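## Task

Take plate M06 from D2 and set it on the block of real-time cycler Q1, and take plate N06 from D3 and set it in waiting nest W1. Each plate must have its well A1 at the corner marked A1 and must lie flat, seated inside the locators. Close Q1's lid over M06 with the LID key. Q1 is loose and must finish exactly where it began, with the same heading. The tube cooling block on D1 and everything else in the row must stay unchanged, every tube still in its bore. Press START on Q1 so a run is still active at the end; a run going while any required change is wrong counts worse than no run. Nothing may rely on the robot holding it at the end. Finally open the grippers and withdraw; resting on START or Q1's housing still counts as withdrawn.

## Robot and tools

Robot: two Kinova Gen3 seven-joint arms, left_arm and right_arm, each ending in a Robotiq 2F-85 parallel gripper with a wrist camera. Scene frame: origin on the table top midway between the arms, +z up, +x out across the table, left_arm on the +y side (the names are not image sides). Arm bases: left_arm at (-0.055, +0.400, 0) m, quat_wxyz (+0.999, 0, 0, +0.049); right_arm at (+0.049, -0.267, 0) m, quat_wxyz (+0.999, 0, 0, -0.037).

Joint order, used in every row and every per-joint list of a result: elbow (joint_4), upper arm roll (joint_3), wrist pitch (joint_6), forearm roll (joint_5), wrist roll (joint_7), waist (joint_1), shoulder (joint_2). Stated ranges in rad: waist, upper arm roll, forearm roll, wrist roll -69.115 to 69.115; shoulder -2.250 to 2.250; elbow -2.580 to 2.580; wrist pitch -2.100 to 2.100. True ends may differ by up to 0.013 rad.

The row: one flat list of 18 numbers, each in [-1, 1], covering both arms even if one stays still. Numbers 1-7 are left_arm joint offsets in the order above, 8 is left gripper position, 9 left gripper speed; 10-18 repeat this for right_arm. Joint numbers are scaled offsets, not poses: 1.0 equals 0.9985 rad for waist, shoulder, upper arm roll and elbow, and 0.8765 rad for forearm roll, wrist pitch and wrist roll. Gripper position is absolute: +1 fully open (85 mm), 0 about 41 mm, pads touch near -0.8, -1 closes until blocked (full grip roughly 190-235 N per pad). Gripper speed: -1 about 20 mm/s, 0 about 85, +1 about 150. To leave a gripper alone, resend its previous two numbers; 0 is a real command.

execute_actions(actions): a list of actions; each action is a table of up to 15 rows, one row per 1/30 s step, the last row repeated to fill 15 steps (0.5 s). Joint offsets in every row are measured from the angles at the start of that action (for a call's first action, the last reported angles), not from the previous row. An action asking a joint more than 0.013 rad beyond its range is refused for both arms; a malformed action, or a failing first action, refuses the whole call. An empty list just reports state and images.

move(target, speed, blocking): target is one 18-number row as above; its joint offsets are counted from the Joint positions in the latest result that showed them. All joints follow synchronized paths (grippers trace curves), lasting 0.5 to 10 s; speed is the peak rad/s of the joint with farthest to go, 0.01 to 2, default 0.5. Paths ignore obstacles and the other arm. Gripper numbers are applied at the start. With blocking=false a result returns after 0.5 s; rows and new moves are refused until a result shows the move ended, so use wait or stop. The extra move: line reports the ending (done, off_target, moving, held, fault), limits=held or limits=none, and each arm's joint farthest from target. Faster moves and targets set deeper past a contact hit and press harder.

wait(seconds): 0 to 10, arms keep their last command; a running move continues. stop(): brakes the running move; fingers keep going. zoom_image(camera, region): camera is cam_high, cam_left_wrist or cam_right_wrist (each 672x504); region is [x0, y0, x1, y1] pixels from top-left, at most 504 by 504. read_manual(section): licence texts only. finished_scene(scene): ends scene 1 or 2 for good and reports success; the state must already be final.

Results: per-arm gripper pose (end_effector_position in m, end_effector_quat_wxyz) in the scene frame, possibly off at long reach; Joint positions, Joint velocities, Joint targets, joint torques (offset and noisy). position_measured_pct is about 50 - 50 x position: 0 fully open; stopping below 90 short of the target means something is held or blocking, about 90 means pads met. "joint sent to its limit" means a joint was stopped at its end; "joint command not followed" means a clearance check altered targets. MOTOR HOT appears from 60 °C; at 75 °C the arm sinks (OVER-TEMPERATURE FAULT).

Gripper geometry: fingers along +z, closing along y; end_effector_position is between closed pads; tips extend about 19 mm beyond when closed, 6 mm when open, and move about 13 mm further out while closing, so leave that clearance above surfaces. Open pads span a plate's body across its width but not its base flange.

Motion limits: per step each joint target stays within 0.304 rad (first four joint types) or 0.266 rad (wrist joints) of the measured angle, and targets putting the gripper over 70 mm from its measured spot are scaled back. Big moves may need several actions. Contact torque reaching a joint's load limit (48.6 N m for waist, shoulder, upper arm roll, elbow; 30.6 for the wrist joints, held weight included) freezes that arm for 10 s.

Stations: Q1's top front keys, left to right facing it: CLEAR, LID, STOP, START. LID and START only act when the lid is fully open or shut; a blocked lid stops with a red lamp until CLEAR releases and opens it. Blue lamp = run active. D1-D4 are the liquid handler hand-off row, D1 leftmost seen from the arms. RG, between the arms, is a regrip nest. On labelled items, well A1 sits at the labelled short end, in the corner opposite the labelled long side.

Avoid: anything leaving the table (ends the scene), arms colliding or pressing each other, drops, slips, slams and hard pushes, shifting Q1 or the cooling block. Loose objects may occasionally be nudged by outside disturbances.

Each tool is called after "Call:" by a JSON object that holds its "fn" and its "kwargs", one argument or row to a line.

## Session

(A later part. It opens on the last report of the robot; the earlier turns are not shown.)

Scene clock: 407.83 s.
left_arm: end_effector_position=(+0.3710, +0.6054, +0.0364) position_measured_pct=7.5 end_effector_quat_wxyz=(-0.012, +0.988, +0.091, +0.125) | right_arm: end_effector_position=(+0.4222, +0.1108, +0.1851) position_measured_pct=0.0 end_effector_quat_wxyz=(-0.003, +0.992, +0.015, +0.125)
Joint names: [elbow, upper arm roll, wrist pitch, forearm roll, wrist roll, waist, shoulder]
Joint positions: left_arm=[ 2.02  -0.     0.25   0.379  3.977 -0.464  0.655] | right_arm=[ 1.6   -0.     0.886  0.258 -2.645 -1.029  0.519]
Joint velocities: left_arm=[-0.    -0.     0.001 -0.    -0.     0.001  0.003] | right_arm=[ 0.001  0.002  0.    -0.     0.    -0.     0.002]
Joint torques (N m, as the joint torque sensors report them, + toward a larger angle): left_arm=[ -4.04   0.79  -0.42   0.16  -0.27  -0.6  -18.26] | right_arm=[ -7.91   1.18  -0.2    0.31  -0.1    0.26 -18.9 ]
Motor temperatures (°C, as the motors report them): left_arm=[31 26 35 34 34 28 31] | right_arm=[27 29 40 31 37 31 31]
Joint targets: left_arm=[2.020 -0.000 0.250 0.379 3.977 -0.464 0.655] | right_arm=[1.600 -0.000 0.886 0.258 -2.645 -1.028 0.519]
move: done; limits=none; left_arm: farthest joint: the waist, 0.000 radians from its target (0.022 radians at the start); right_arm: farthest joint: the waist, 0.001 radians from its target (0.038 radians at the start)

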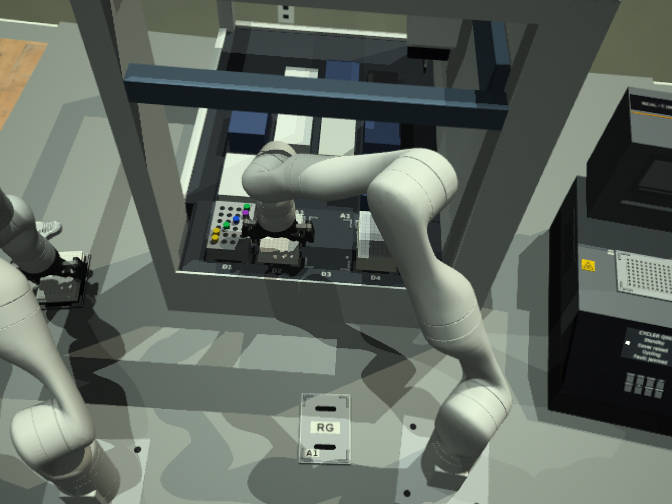

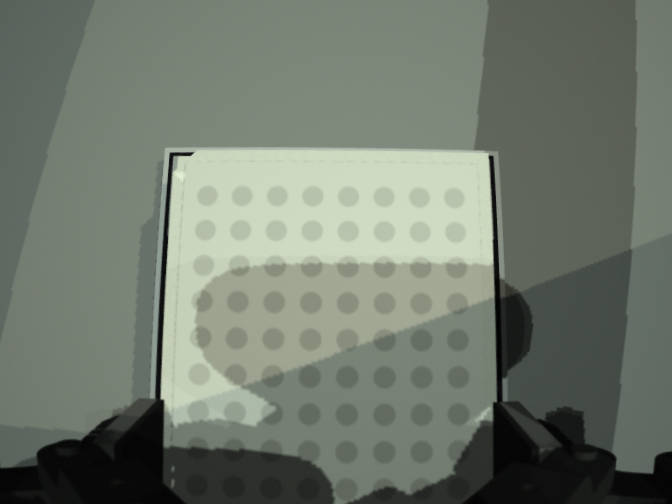

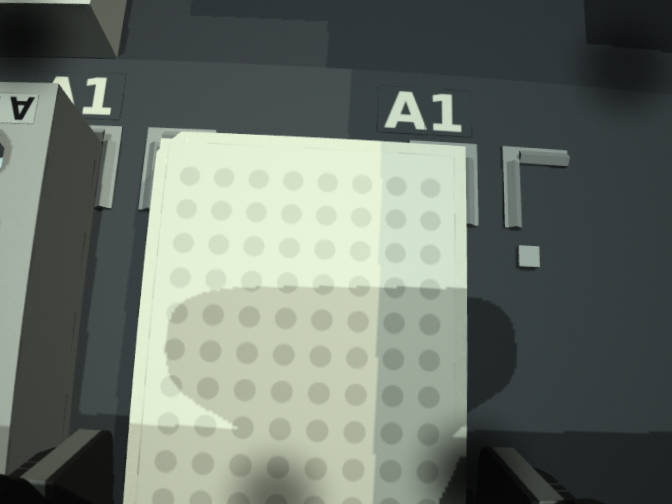

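Call:
{"fn": "move", "kwargs": {
  "target": [0.0038,0,-0.0278,0.0483,-0.0497,0,0.0226,0.8,-1, 0.0176,0,-0.034,0.0076,-0.0119,0.0008,0.0133,1,0],
  "speed": 0.04
}}

Scene clock: 426.77 s.
left_arm: end_effector_position=(+0.3710, +0.6055, +0.0270) position_measured_pct=7.5 end_effector_quat_wxyz=(-0.012, +0.988, +0.091, +0.125) | right_arm: end_effector_position=(+0.4223, +0.1102, +0.1741) position_measured_pct=0.0 end_effector_quat_wxyz=(-0.003, +0.992, +0.015, +0.125)
Joint names: [elbow, upper arm roll, wrist pitch, forearm roll, wrist roll, waist, shoulder]
Joint positions: left_arm=[ 2.024 -0.     0.226  0.421  3.934 -0.464  0.677] | right_arm=[ 1.617 -0.     0.856  0.264 -2.655 -1.028  0.532]
Joint velocities: left_arm=[ 0.     0.    -0.001 -0.     0.     0.     0.001] | right_arm=[-0.001  0.001 -0.002 -0.    -0.     0.     0.   ]
Joint torques (N m, as the joint torque sensors report them, + toward a larger angle): left_arm=[ -4.07   0.39  -0.32   0.02  -0.45  -0.35 -17.9 ] | right_arm=[ -7.76   1.24  -0.2    0.34  -0.06   0.27 -18.78]
Motor temperatures (°C, as the motors report them): left_arm=[31 26 35 34 34 28 31] | right_arm=[27 29 40 31 37 31 32]
Joint targets: left_arm=[2.024 -0.000 0.226 0.421 3.934 -0.464 0.677] | right_arm=[1.617 -0.000 0.856 0.264 -2.655 -1.028 0.532]
move: done; limits=none; left_arm: farthest joint: the waist, 0.000 radians from its target (0.000 radians at the start); right_arm: farthest joint: the waist, 0.000 radians from its target (0.000 radians at the start)

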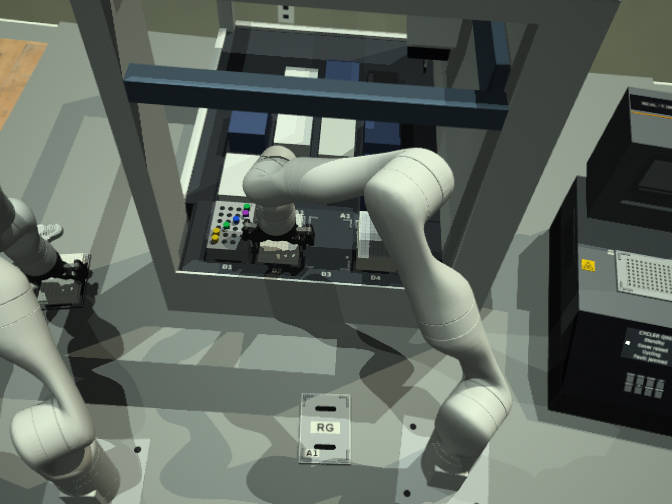

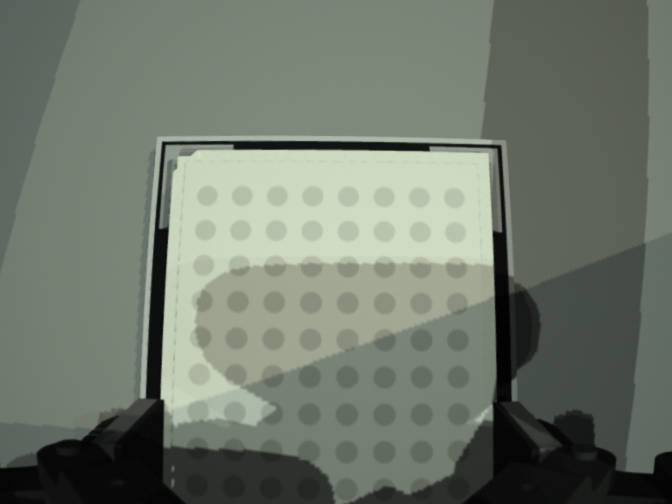

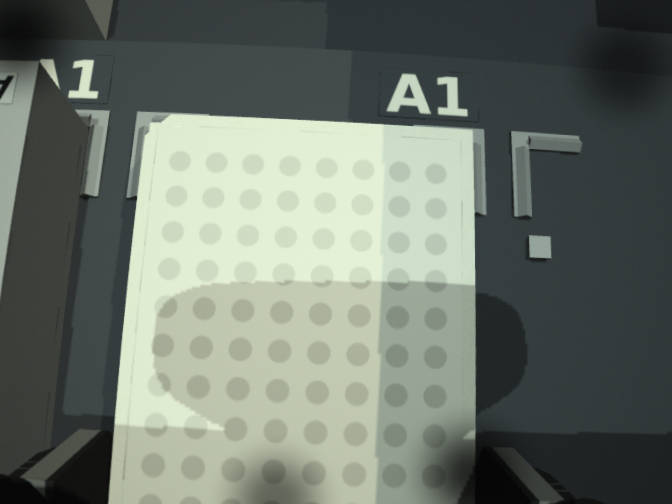

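Call:
{"fn": "move", "kwargs": {
  "target": [0.0006,0,-0.0044,0.008,-0.0082,0,0.0036,0.8,-1, 0,0,0,0,0,0,0,0.8,-1],
  "speed": 0.015
}}

Scene clock: 430.27 s.
left_arm: end_effector_position=(+0.3716, +0.6058, +0.0265) position_measured_pct=7.5 end_effector_quat_wxyz=(-0.012, +0.988, +0.091, +0.126) | right_arm: end_effector_position=(+0.4224, +0.1104, +0.1752) position_measured_pct=7.5 end_effector_quat_wxyz=(-0.003, +0.992, +0.015, +0.125)
Joint names: [elbow, upper arm roll, wrist pitch, forearm roll, wrist roll, waist, shoulder]
Joint positions: left_arm=[ 2.024 -0.     0.222  0.428  3.926 -0.464  0.679] | right_arm=[ 1.617 -0.     0.857  0.264 -2.655 -1.028  0.53 ]
Joint velocities: left_arm=[ 0.    -0.    -0.001  0.001 -0.    -0.001 -0.   ] | right_arm=[ 0.001 -0.    -0.     0.001  0.001  0.001 -0.   ]
Joint torques (N m, as the joint torque sensors report them, + toward a larger angle): left_arm=[ -3.23   0.45  -0.31   0.06  -0.35  -0.26 -16.69] | right_arm=[ -7.44   1.23  -0.53   0.24   0.02   0.46 -17.21]
Motor temperatures (°C, as the motors report them): left_arm=[31 26 35 34 34 28 31] | right_arm=[27 29 40 31 37 31 32]
Joint targets: left_arm=[2.024 -0.000 0.222 0.428 3.927 -0.464 0.681] | right_arm=[1.617 -0.000 0.856 0.264 -2.655 -1.028 0.532]
move: done; limits=none; left_arm: farthest joint: the shoulder, 0.002 radians from its target (0.003 radians at the start); right_arm: farthest joint: the shoulder, 0.002 radians from its target (0.000 radians at the start)

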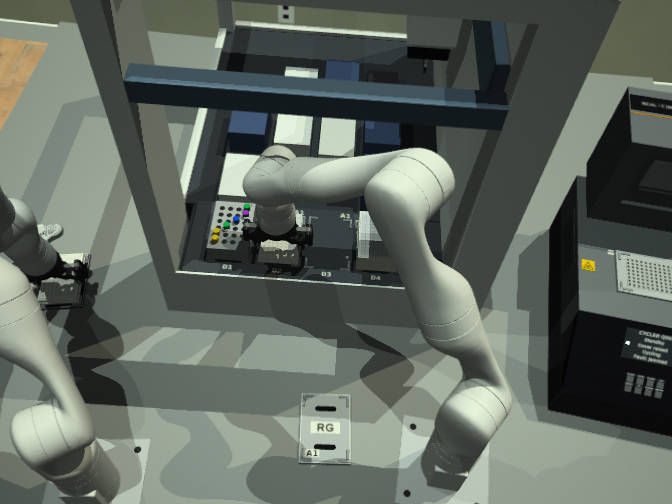

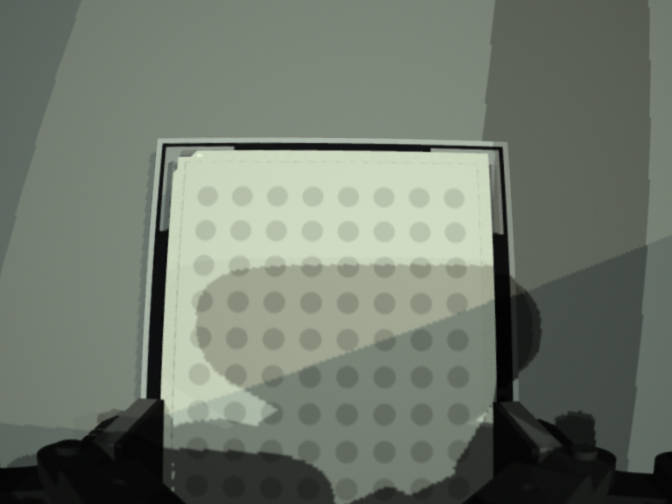

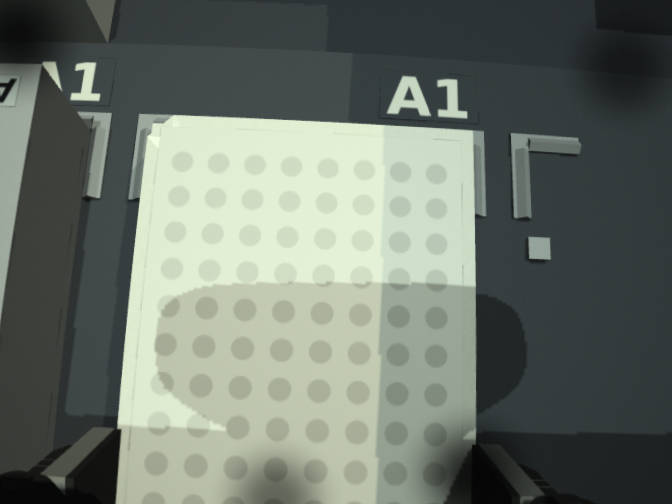

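Call:
{"fn": "move", "kwargs": {
  "target": [0,0,0,0,0,0,0,1,-1, -0.0466,0,0.0916,-0.0194,0.0308,0,-0.0367,0.8,-1],
  "speed": 0.08
}}

Scene clock: 435.43 s.
left_arm: end_effector_position=(+0.3716, +0.6058, +0.0265) position_measured_pct=0.0 end_effector_quat_wxyz=(-0.012, +0.988, +0.091, +0.126) | right_arm: end_effector_position=(+0.4223, +0.1104, +0.2052) position_measured_pct=7.5 end_effector_quat_wxyz=(-0.003, +0.992, +0.015, +0.125)
Joint names: [elbow, upper arm roll, wrist pitch, forearm roll, wrist roll, waist, shoulder]
Joint positions: left_arm=[ 2.024 -0.     0.222  0.428  3.926 -0.464  0.679] | right_arm=[ 1.57  -0.     0.937  0.247 -2.628 -1.028  0.493]
Joint velocities: left_arm=[-0.    -0.    -0.001 -0.001 -0.    -0.    -0.   ] | right_arm=[-0.    -0.001  0.     0.001 -0.001 -0.001 -0.001]
Joint torques (N m, as the joint torque sensors report them, + toward a larger angle): left_arm=[ -3.73   0.54  -0.37   0.16  -0.13  -0.3  -18.21] | right_arm=[ -8.27   1.11  -0.24   0.38  -0.02   0.37 -18.83]
Motor temperatures (°C, as the motors report them): left_arm=[31 26 35 34 34 28 31] | right_arm=[27 29 40 31 37 31 32]
Joint targets: left_arm=[2.024 -0.000 0.222 0.428 3.926 -0.464 0.679] | right_arm=[1.570 -0.000 0.937 0.247 -2.628 -1.028 0.493]
move: done; limits=none; left_arm: farthest joint: the waist, 0.000 radians from its target (0.000 radians at the start); right_arm: farthest joint: the waist, 0.000 radians from its target (0.000 radians at the start)

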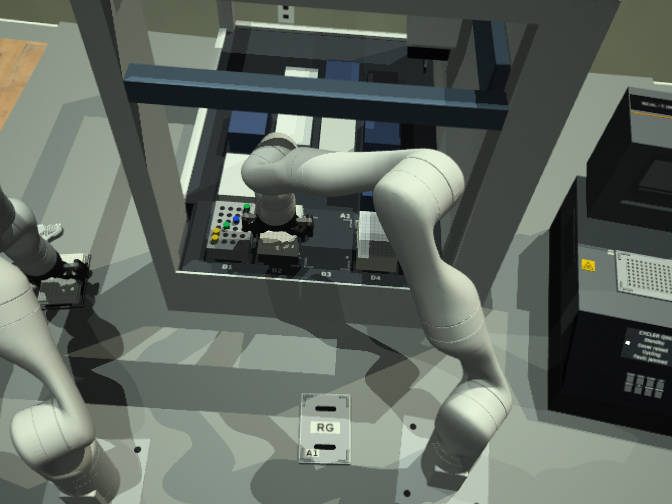

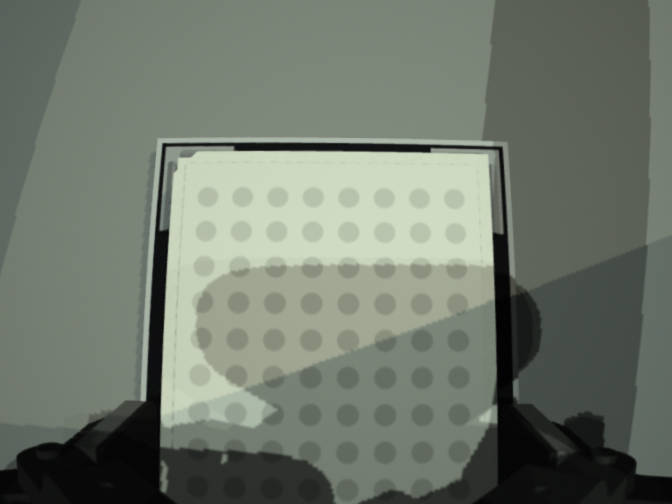

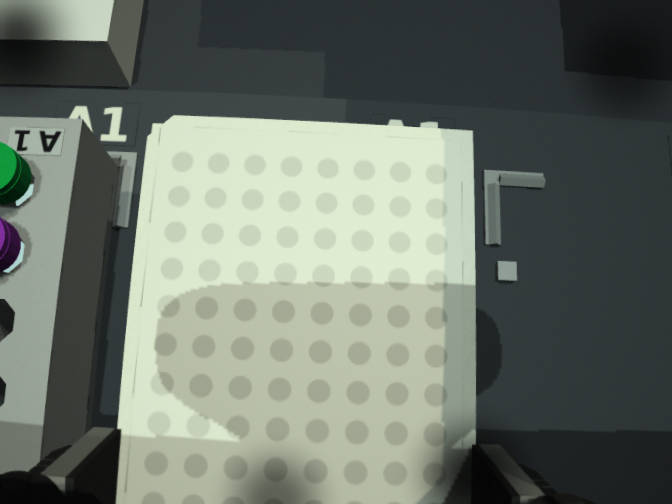

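Call:
{"fn": "move", "kwargs": {
  "target": [-0.009,0,0.0625,-0.0993,0.1025,0,-0.0471,1,-1, 0.5498,0,0.6081,-0.0114,-1.0,-0.1923,-0.8553,0.8,-1],
  "speed": 0.55
}}

Scene clock: 459.73 s.
left_arm: end_effector_position=(+0.3708, +0.6053, +0.0462) position_measured_pct=0.0 end_effector_quat_wxyz=(-0.012, +0.988, +0.091, +0.124) | right_arm: end_effector_position=(+0.1936, -0.1842, +0.3182) position_measured_pct=7.5 end_effector_quat_wxyz=(+0.047, +0.923, -0.365, +0.116)
Joint names: [elbow, upper arm roll, wrist pitch, forearm roll, wrist roll, waist, shoulder]
Joint positions: left_arm=[ 2.015 -0.     0.277  0.341  4.016 -0.464  0.632] | right_arm=[ 2.119 -0.     1.47   0.237 -3.505 -1.22  -0.36 ]
Joint velocities: left_arm=[-0.    -0.    -0.     0.001 -0.    -0.001 -0.   ] | right_arm=[-0.001 -0.001  0.001 -0.     0.001 -0.    -0.003]
Joint torques (N m, as the joint torque sensors report them, + toward a larger angle): left_arm=[ -4.44   0.29  -0.37   0.4   -0.08  -0.12 -17.48] | right_arm=[-8.39  0.16  0.46  0.62 -0.04  0.14 -1.32]
Motor temperatures (°C, as the motors report them): left_arm=[31 26 35 34 34 28 31] | right_arm=[27 29 40 31 37 31 32]
Joint targets: left_arm=[2.015 -0.000 0.277 0.341 4.016 -0.464 0.632] | right_arm=[2.119 -0.000 1.470 0.237 -3.505 -1.220 -0.361]
move: done; limits=none; left_arm: farthest joint: the waist, 0.000 radians from its target (0.000 radians at the start); right_arm: farthest joint: the shoulder, 0.001 radians from its target (0.854 radians at the start)

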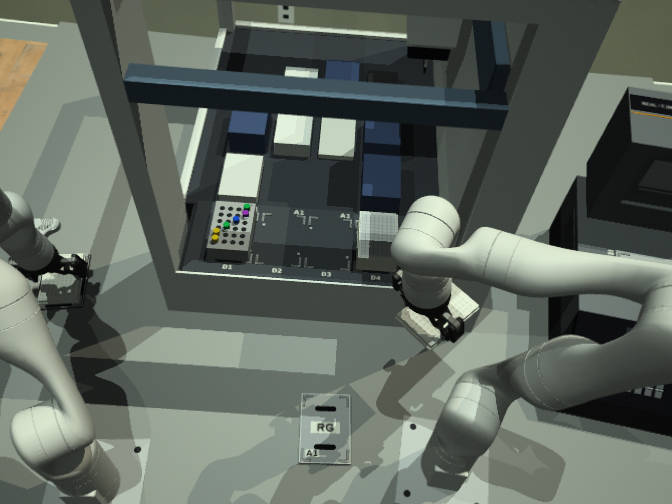

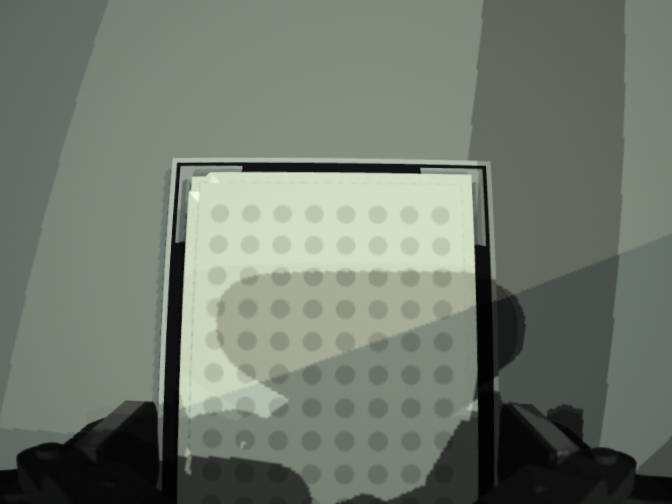

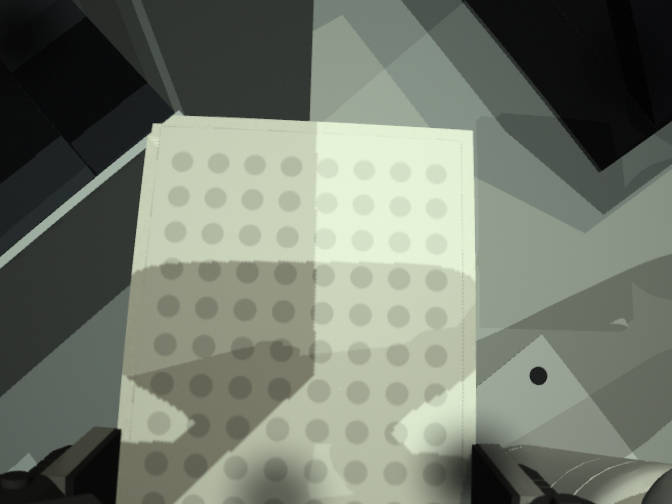

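Call:
{"fn": "move", "kwargs": {
  "target": [0.1,0,0.22,-0.157,0.169,-0.06,-0.3,1,-1, 0,0,0,0,0,1.0,0,0.8,-1],
  "speed": 0.7
}}

Scene clock: 466.93 s.
left_arm: end_effector_position=(+0.3095, +0.5958, +0.1395) position_measured_pct=0.0 end_effector_quat_wxyz=(-0.015, +0.985, +0.121, +0.124) | right_arm: end_effector_position=(+0.1969, -0.3436, +0.3182) position_measured_pct=7.5 end_effector_quat_wxyz=(-0.097, -0.635, +0.762, -0.079)
Joint names: [elbow, upper arm roll, wrist pitch, forearm roll, wrist roll, waist, shoulder]
Joint positions: left_arm=[ 2.115 -0.     0.469  0.203  4.164 -0.524  0.332] | right_arm=[ 2.119 -0.     1.47   0.237 -3.505 -0.222 -0.36 ]
Joint velocities: left_arm=[ 0.    -0.    -0.     0.001 -0.     0.002 -0.   ] | right_arm=[-0.     0.001  0.    -0.001 -0.001  0.002  0.   ]
Joint torques (N m, as the joint torque sensors report them, + toward a larger angle): left_arm=[ -5.73   0.59  -0.28   0.07  -0.08  -0.23 -14.16] | right_arm=[-8.36  0.29  0.4   0.49 -0.04  0.74 -1.25]
Motor temperatures (°C, as the motors report them): left_arm=[31 26 35 34 34 28 31] | right_arm=[27 29 40 31 37 31 32]
Joint targets: left_arm=[2.115 -0.000 0.469 0.203 4.164 -0.524 0.332] | right_arm=[2.119 -0.000 1.470 0.237 -3.505 -0.221 -0.360]
move: done; limits=none; left_arm: farthest joint: the waist, 0.000 radians from its target (0.060 radians at the start); right_arm: farthest joint: the waist, 0.000 radians from its target (0.999 radians at the start)

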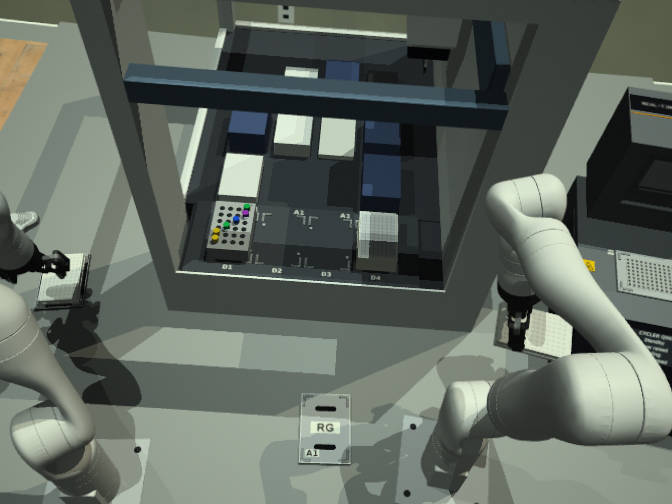

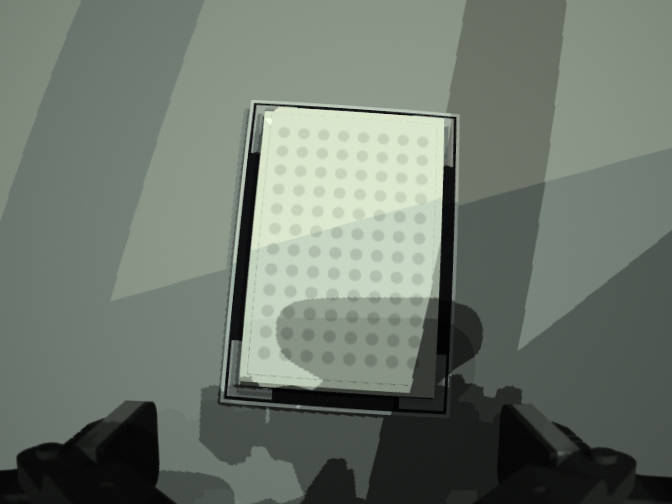

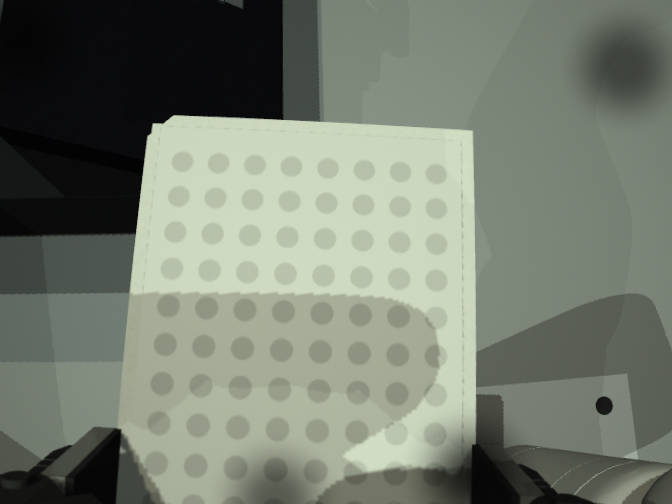

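Call:
{"fn": "move", "kwargs": {
  "target": [0,0,0,0,0,0,0,1,-1, -0.2193,0,0.0924,-0.0406,-0.3252,1.0,0.2003,0.8,-1],
  "speed": 0.8
}}

Call:
{"fn": "move", "kwargs": {
  "target": [0,0,0,0,0,0,0,1,-1, -0.5709,0,0.1707,-0.2038,-0.9477,0.08,0.5208,0.8,-1],
  "speed": 0.7
}}

Scene clock: 485.40 s.
left_arm: end_effector_position=(+0.3095, +0.5958, +0.1395) position_measured_pct=0.0 end_effector_quat_wxyz=(-0.015, +0.985, +0.121, +0.124) | right_arm: end_effector_position=(+0.1137, -0.4728, +0.3457) position_measured_pct=7.5 end_effector_quat_wxyz=(-0.125, -0.045, +0.991, -0.006)
Joint names: [elbow, upper arm roll, wrist pitch, forearm roll, wrist roll, waist, shoulder]
Joint positions: left_arm=[ 2.115 -0.     0.469  0.203  4.164 -0.524  0.332] | right_arm=[ 1.9   -0.     1.551  0.202 -3.79   0.777 -0.16 ]
Joint velocities: left_arm=[ 0.  0. -0.  0. -0. -0. -0.] | right_arm=[ 0.    -0.001  0.001  0.    -0.002  0.002 -0.   ]
Joint torques (N m, as the joint torque sensors report them, + toward a larger angle): left_arm=[ -5.95   0.53  -0.43   0.07  -0.33  -0.2  -13.83] | right_arm=[-8.26  0.33  0.6   0.4  -0.01  0.12 -5.06]
Motor temperatures (°C, as the motors report them): left_arm=[31 26 35 34 34 28 31] | right_arm=[27 29 40 31 37 31 31]
Joint targets: left_arm=[2.115 -0.000 0.469 0.203 4.164 -0.524 0.332] | right_arm=[1.900 -0.000 1.551 0.202 -3.790 0.777 -0.160]
move: done; limits=none; left_arm: farthest joint: the waist, 0.000 radians from its target (0.000 radians at the start); right_arm: farthest joint: the waist, 0.000 radians from its target (0.998 radians at the start)

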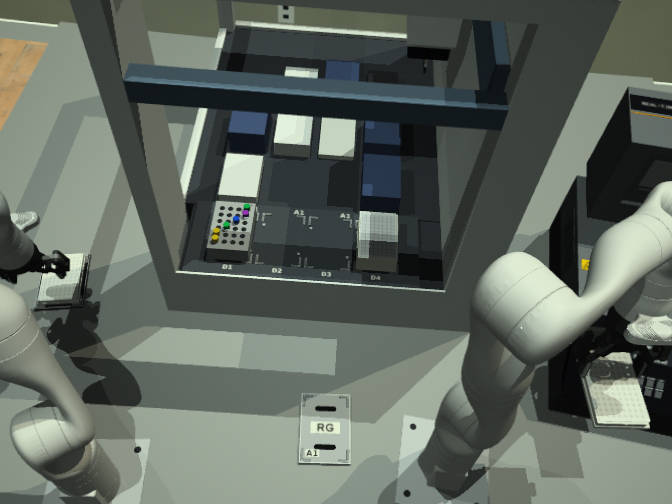

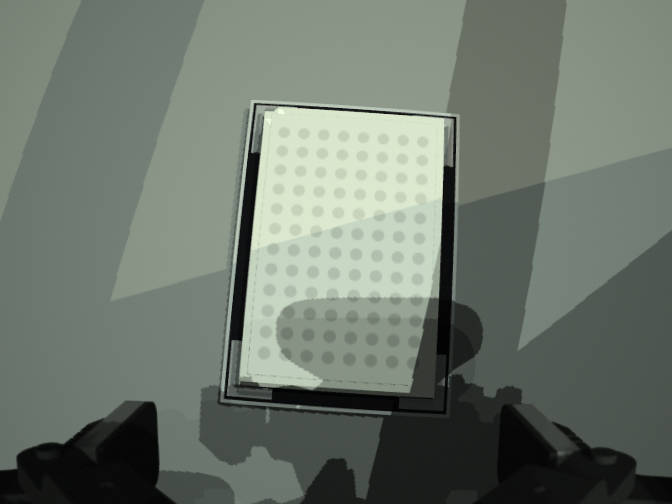

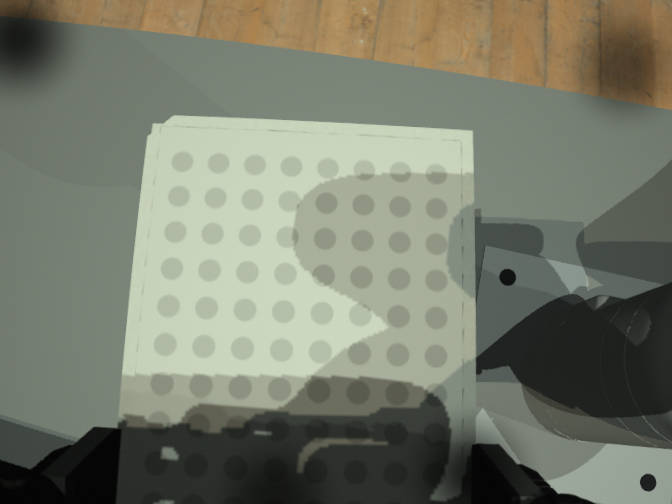

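Scene clock: 487.13 s.
left_arm: end_effector_position=(+0.3095, +0.5958, +0.1395) position_measured_pct=0.0 end_effector_quat_wxyz=(-0.015, +0.985, +0.121, +0.124) | right_arm: end_effector_position=(+0.2526, -0.5935, +0.3398) position_measured_pct=7.5 end_effector_quat_wxyz=(-0.114, +0.404, +0.906, +0.051)
Joint names: [elbow, upper arm roll, wrist pitch, forearm roll, wrist roll, waist, shoulder]
Joint positions: left_arm=[ 2.115 -0.     0.469  0.203  4.164 -0.524  0.332] | right_arm=[ 1.33  -0.     1.7    0.023 -4.62   0.856  0.359]
Joint velocities: left_arm=[-0.    -0.    -0.001 -0.001 -0.001 -0.001  0.   ] | right_arm=[-0.002 -0.002 -0.003  0.001 -0.001  0.001  0.003]
Joint torques (N m, as the joint torque sensors report them, + toward a larger angle): left_arm=[ -5.47   0.8   -0.49   0.03  -0.3   -0.58 -13.45] | right_arm=[ -8.23   0.83   0.89  -0.08  -0.02   0.22 -15.9 ]
Motor temperatures (°C, as the motors report them): left_arm=[31 26 35 34 34 28 31] | right_arm=[27 29 40 31 37 31 31]
Joint targets: left_arm=[2.115 -0.000 0.469 0.203 4.164 -0.524 0.332] | right_arm=[1.330 -0.000 1.700 0.023 -4.620 0.856 0.360]
move: done; limits=none; left_arm: farthest joint: the waist, 0.000 radians from its target (0.000 radians at the start); right_arm: farthest joint: the waist, 0.001 radians from its target (0.080 radians at the start)

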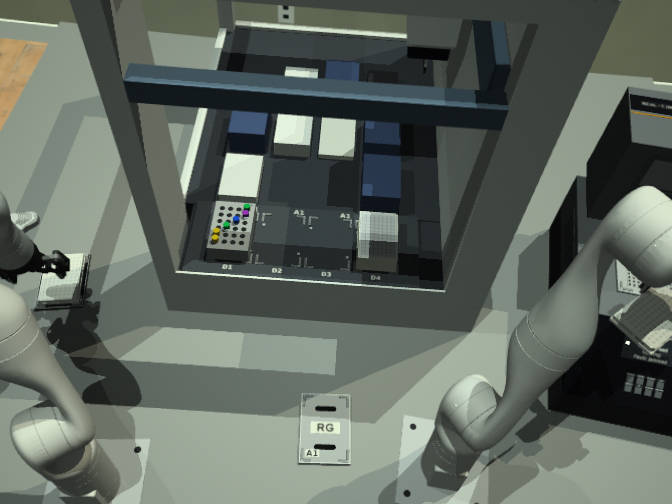

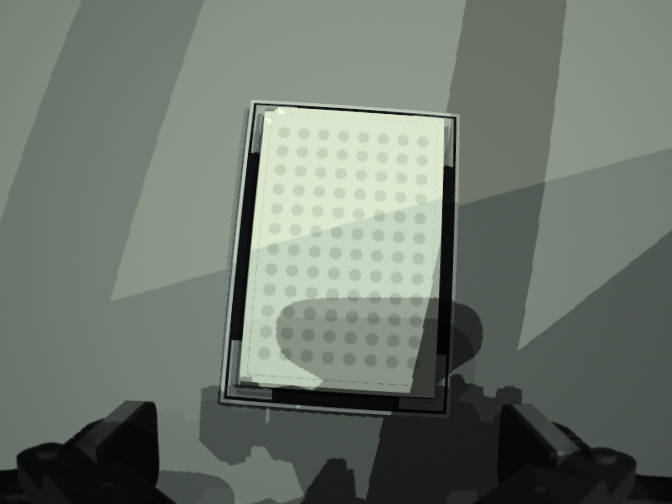

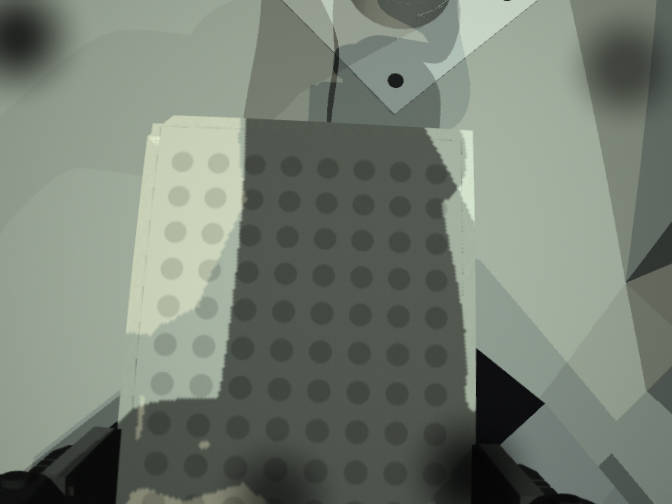

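Call:
{"fn": "zoom_image", "kwargs": {
  "camera": "cam_high",
  "region": [572, 260, 672, 370]
}}

Call:
{"fn": "move", "kwargs": {
  "target": [0,0,0,0,0,0,0,1,-1, -0.6053,0,0.0311,-0.2201,-0.9637,0.0176,0.5143,0.8,-1],
  "speed": 0.5
}}

Region (572, 260, 672, 370) of cam_high's 672x504 image, scaled by 4.582, with more detail than that image has; it fills the left 458 columns of this view, and the rest is white.

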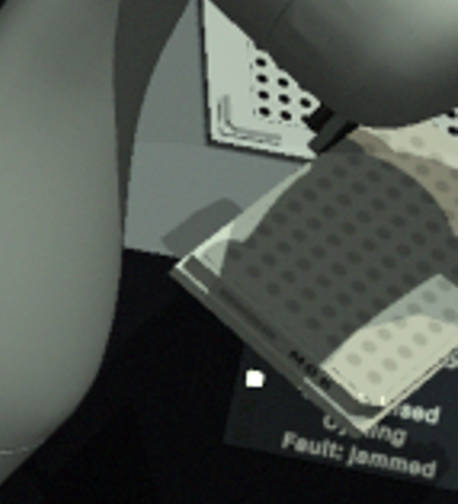

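Scene clock: 492.10 s.
left_arm: end_effector_position=(+0.3095, +0.5958, +0.1395) position_measured_pct=0.0 end_effector_quat_wxyz=(-0.015, +0.985, +0.121, +0.124) | right_arm: end_effector_position=(+0.4091, -0.7218, +0.2449) position_measured_pct=7.5 end_effector_quat_wxyz=(-0.083, +0.742, +0.659, +0.093)
Joint names: [elbow, upper arm roll, wrist pitch, forearm roll, wrist roll, waist, shoulder]
Joint positions: left_arm=[ 2.115 -0.     0.469  0.203  4.164 -0.524  0.332] | right_arm=[ 0.726 -0.     1.728 -0.17  -5.465  0.874  0.873]
Joint velocities: left_arm=[-0.    -0.     0.    -0.001 -0.     0.    -0.   ] | right_arm=[-0.001 -0.001 -0.    -0.002 -0.002  0.     0.003]
Joint torques (N m, as the joint torque sensors report them, + toward a larger angle): left_arm=[ -5.88   0.49  -0.27   0.08  -0.28  -0.37 -13.77] | right_arm=[ -8.42   0.66   0.74  -0.69  -0.09   0.28 -25.11]
Motor temperatures (°C, as the motors report them): left_arm=[31 26 35 34 34 28 31] | right_arm=[27 29 40 31 37 31 31]
Joint targets: left_arm=[2.115 -0.000 0.469 0.203 4.164 -0.524 0.332] | right_arm=[0.726 -0.000 1.728 -0.170 -5.465 0.874 0.873]
move: done; limits=none; left_arm: farthest joint: the waist, 0.000 radians from its target (0.000 radians at the start); right_arm: farthest joint: the waist, 0.000 radians from its target (0.017 radians at the start)

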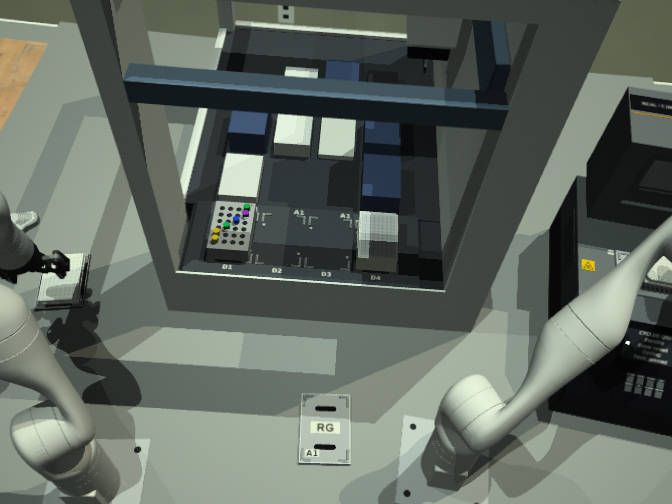

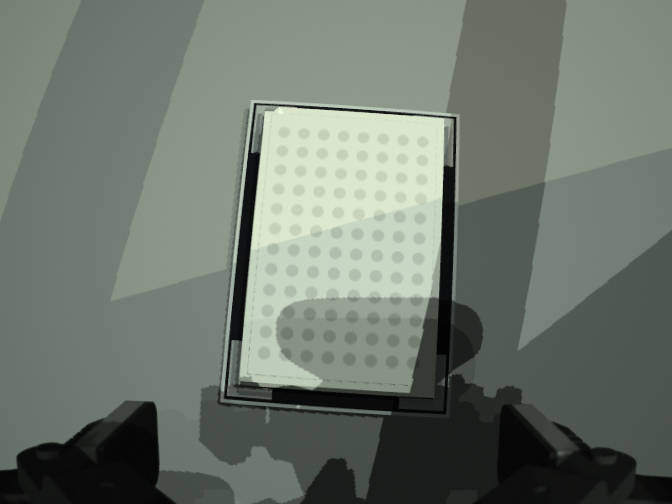

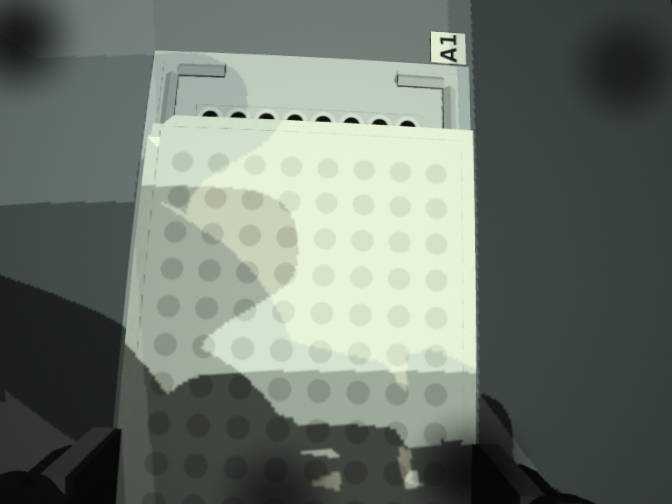

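M06 label confirmed at the leading end, A1 corner matches.

Call:
{"fn": "zoom_image", "kwargs": {
  "camera": "cam_right_wrist",
  "region": [140, 40, 320, 190]
}}

Call:
{"fn": "zoom_image", "kwargs": {
  "camera": "cam_right_wrist",
  "region": [310, 40, 490, 190]
}}

Region (140, 40, 320, 190) of cam_right_wrist's 672x504 image, scaled by 2.800.

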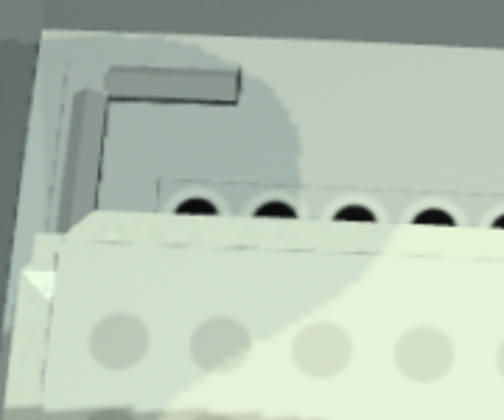

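Region (310, 40, 490, 190) of cam_right_wrist's 672x504 image, scaled by 2.800.

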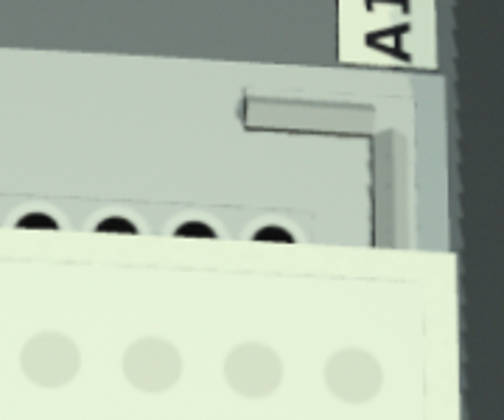

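Call:
{"fn": "move", "kwargs": {
  "target": [0,0,0,0,0,0,0,1,-1, 0.1894,0,-0.1358,-0.0045,-0.0138,-0.0324,-0.074,0.8,-1],
  "speed": 0.2
}}

Call:
{"fn": "zoom_image", "kwargs": {
  "camera": "cam_right_wrist",
  "region": [70, 70, 570, 450]
}}

Scene clock: 523.27 s.
left_arm: end_effector_position=(+0.3095, +0.5958, +0.1395) position_measured_pct=0.0 end_effector_quat_wxyz=(-0.015, +0.985, +0.121, +0.124) | right_arm: end_effector_position=(+0.4115, -0.6912, +0.2318) position_measured_pct=7.5 end_effector_quat_wxyz=(-0.083, +0.742, +0.659, +0.093)
Joint names: [elbow, upper arm roll, wrist pitch, forearm roll, wrist roll, waist, shoulder]
Joint positions: left_arm=[ 2.115 -0.     0.469  0.203  4.164 -0.524  0.332] | right_arm=[ 0.915 -0.     1.609 -0.174 -5.477  0.842  0.799]
Joint velocities: left_arm=[-0.    -0.     0.    -0.     0.001  0.     0.   ] | right_arm=[-0.     0.    -0.001 -0.002 -0.    -0.001 -0.003]
Joint torques (N m, as the joint torque sensors report them, + toward a larger angle): left_arm=[ -5.9    0.61  -0.45   0.09  -0.17  -0.25 -13.48] | right_arm=[ -7.71   0.67   0.72  -0.76   0.01   0.37 -24.06]
Motor temperatures (°C, as the motors report them): left_arm=[31 26 35 34 34 28 31] | right_arm=[27 29 40 31 37 31 32]
Joint targets: left_arm=[2.115 -0.000 0.469 0.203 4.164 -0.524 0.332] | right_arm=[0.915 -0.000 1.609 -0.174 -5.477 0.842 0.799]
move: done; limits=none; left_arm: farthest joint: the waist, 0.000 radians from its target (0.000 radians at the start); right_arm: farthest joint: the waist, 0.000 radians from its target (0.032 radians at the start)

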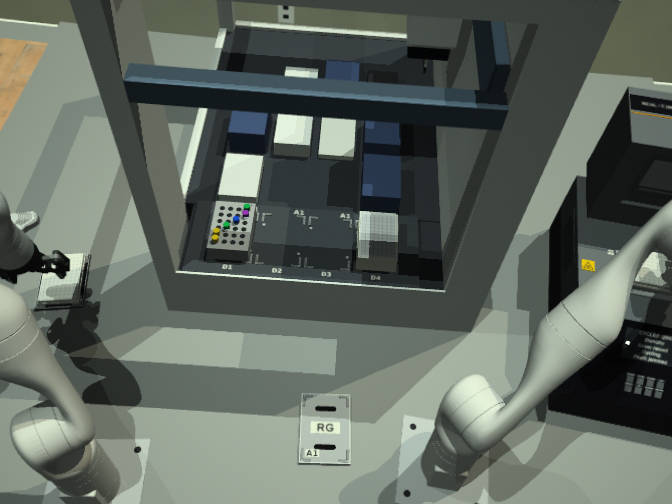

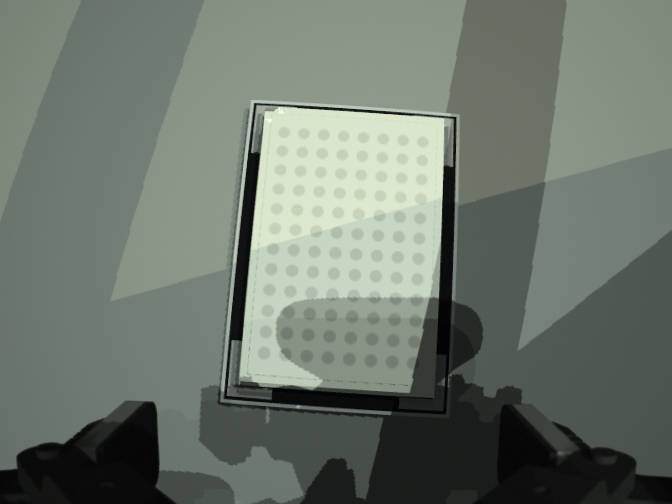

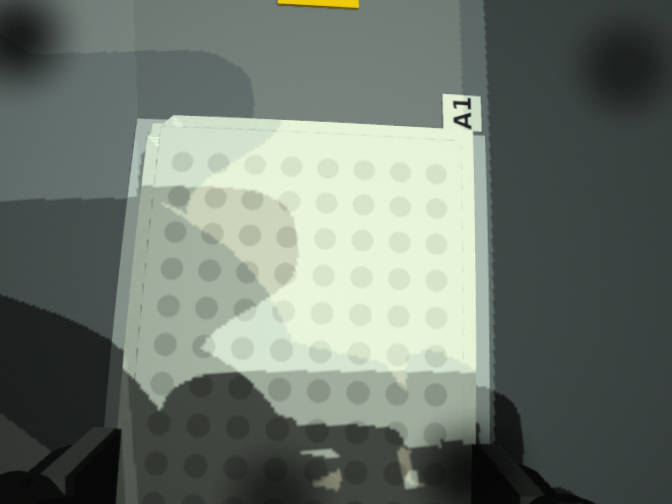

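Region (70, 70, 570, 450) of cam_right_wrist's 672x504 image, scaled by 1.008; it fills the top 383 rows of this view, and the rest is white.

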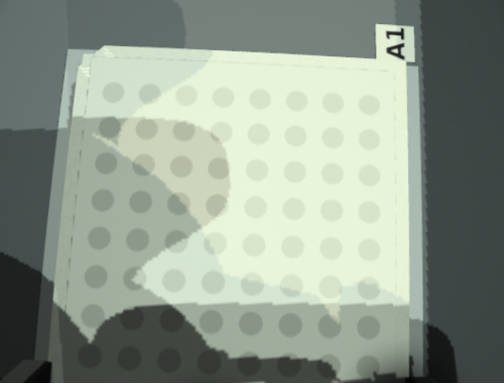

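Call:
{"fn": "zoom_image", "kwargs": {
  "camera": "cam_right_wrist",
  "region": [110, 100, 210, 200]
}}

Call:
{"fn": "zoom_image", "kwargs": {
  "camera": "cam_right_wrist",
  "region": [410, 100, 510, 200]
}}

Region (110, 100, 210, 200) of cam_right_wrist's 672x504 image, scaled by 5.040.

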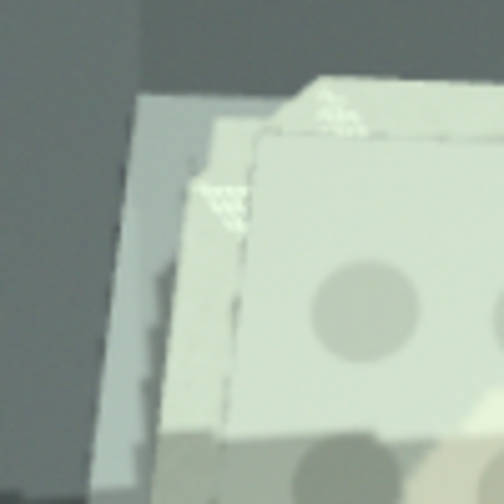

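Region (410, 100, 510, 200) of cam_right_wrist's 672x504 image, scaled by 5.040.

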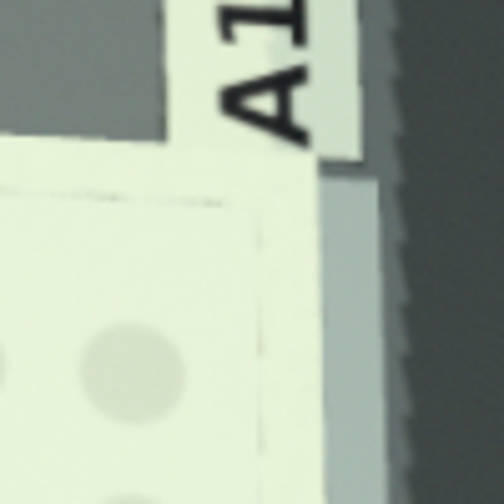

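Call:
{"fn": "move", "kwargs": {
  "target": [0,0,0,0,0,0,0,1,-1, 0.0281,0,-0.0372,0.0001,0.0065,0.0004,0.005,0.8,-1],
  "speed": 0.03
}}

Scene clock: 540.87 s.
left_arm: end_effector_position=(+0.3095, +0.5958, +0.1395) position_measured_pct=0.0 end_effector_quat_wxyz=(-0.015, +0.985, +0.121, +0.124) | right_arm: end_effector_position=(+0.4112, -0.6912, +0.2201) position_measured_pct=7.5 end_effector_quat_wxyz=(-0.083, +0.742, +0.658, +0.093)
Joint names: [elbow, upper arm roll, wrist pitch, forearm roll, wrist roll, waist, shoulder]
Joint positions: left_arm=[ 2.115 -0.     0.469  0.203  4.164 -0.524  0.332] | right_arm=[ 0.943 -0.     1.576 -0.174 -5.472  0.842  0.804]
Joint velocities: left_arm=[-0.     0.    -0.002  0.    -0.001  0.001  0.   ] | right_arm=[ 0.002  0.001  0.001 -0.001  0.    -0.    -0.001]
Joint torques (N m, as the joint torque sensors report them, + toward a larger angle): left_arm=[ -5.78   0.58  -0.51   0.13  -0.34  -0.4  -13.7 ] | right_arm=[ -8.14   0.65   0.66  -0.6   -0.03   0.38 -23.44]
Motor temperatures (°C, as the motors report them): left_arm=[31 26 35 34 34 28 31] | right_arm=[27 29 40 31 37 31 33]
Joint targets: left_arm=[2.115 -0.000 0.469 0.203 4.164 -0.524 0.332] | right_arm=[0.943 -0.000 1.576 -0.174 -5.472 0.842 0.804]
move: done; limits=none; left_arm: farthest joint: the waist, 0.000 radians from its target (0.000 radians at the start); right_arm: farthest joint: the waist, 0.000 radians from its target (0.001 radians at the start)

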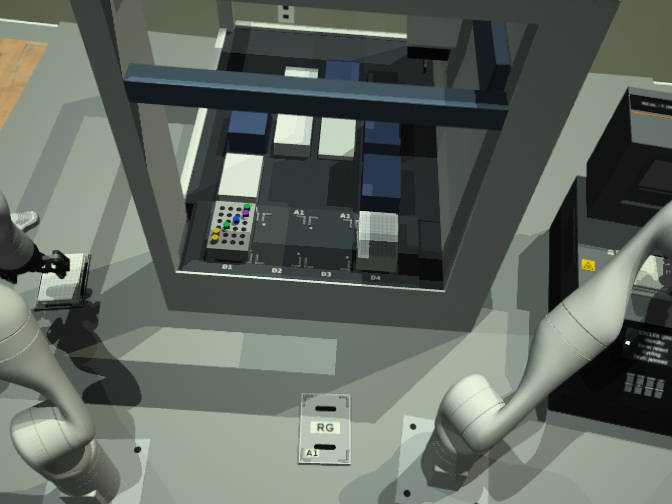

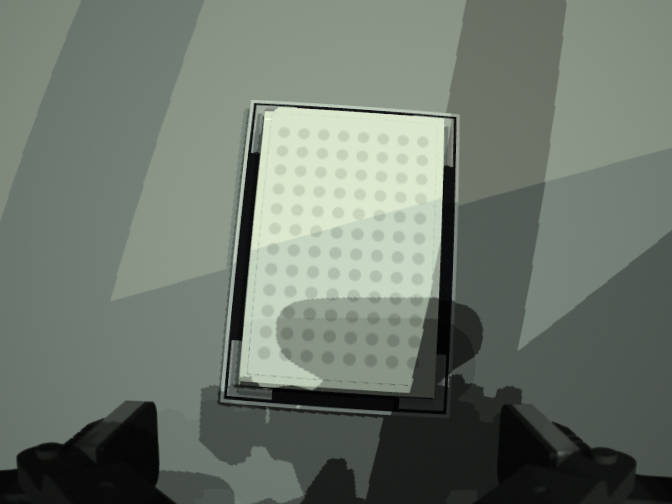

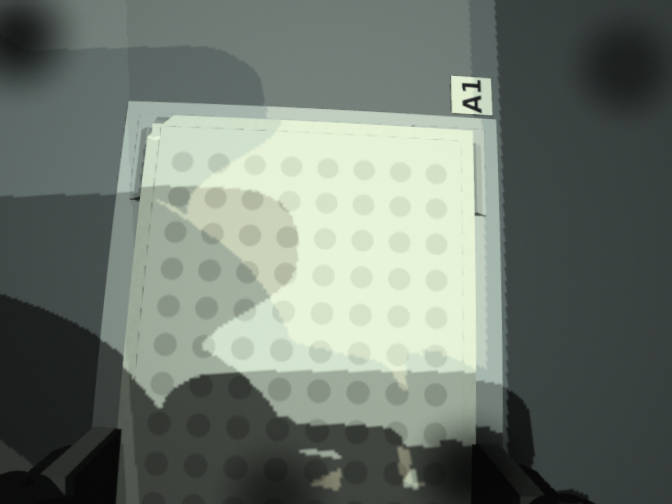

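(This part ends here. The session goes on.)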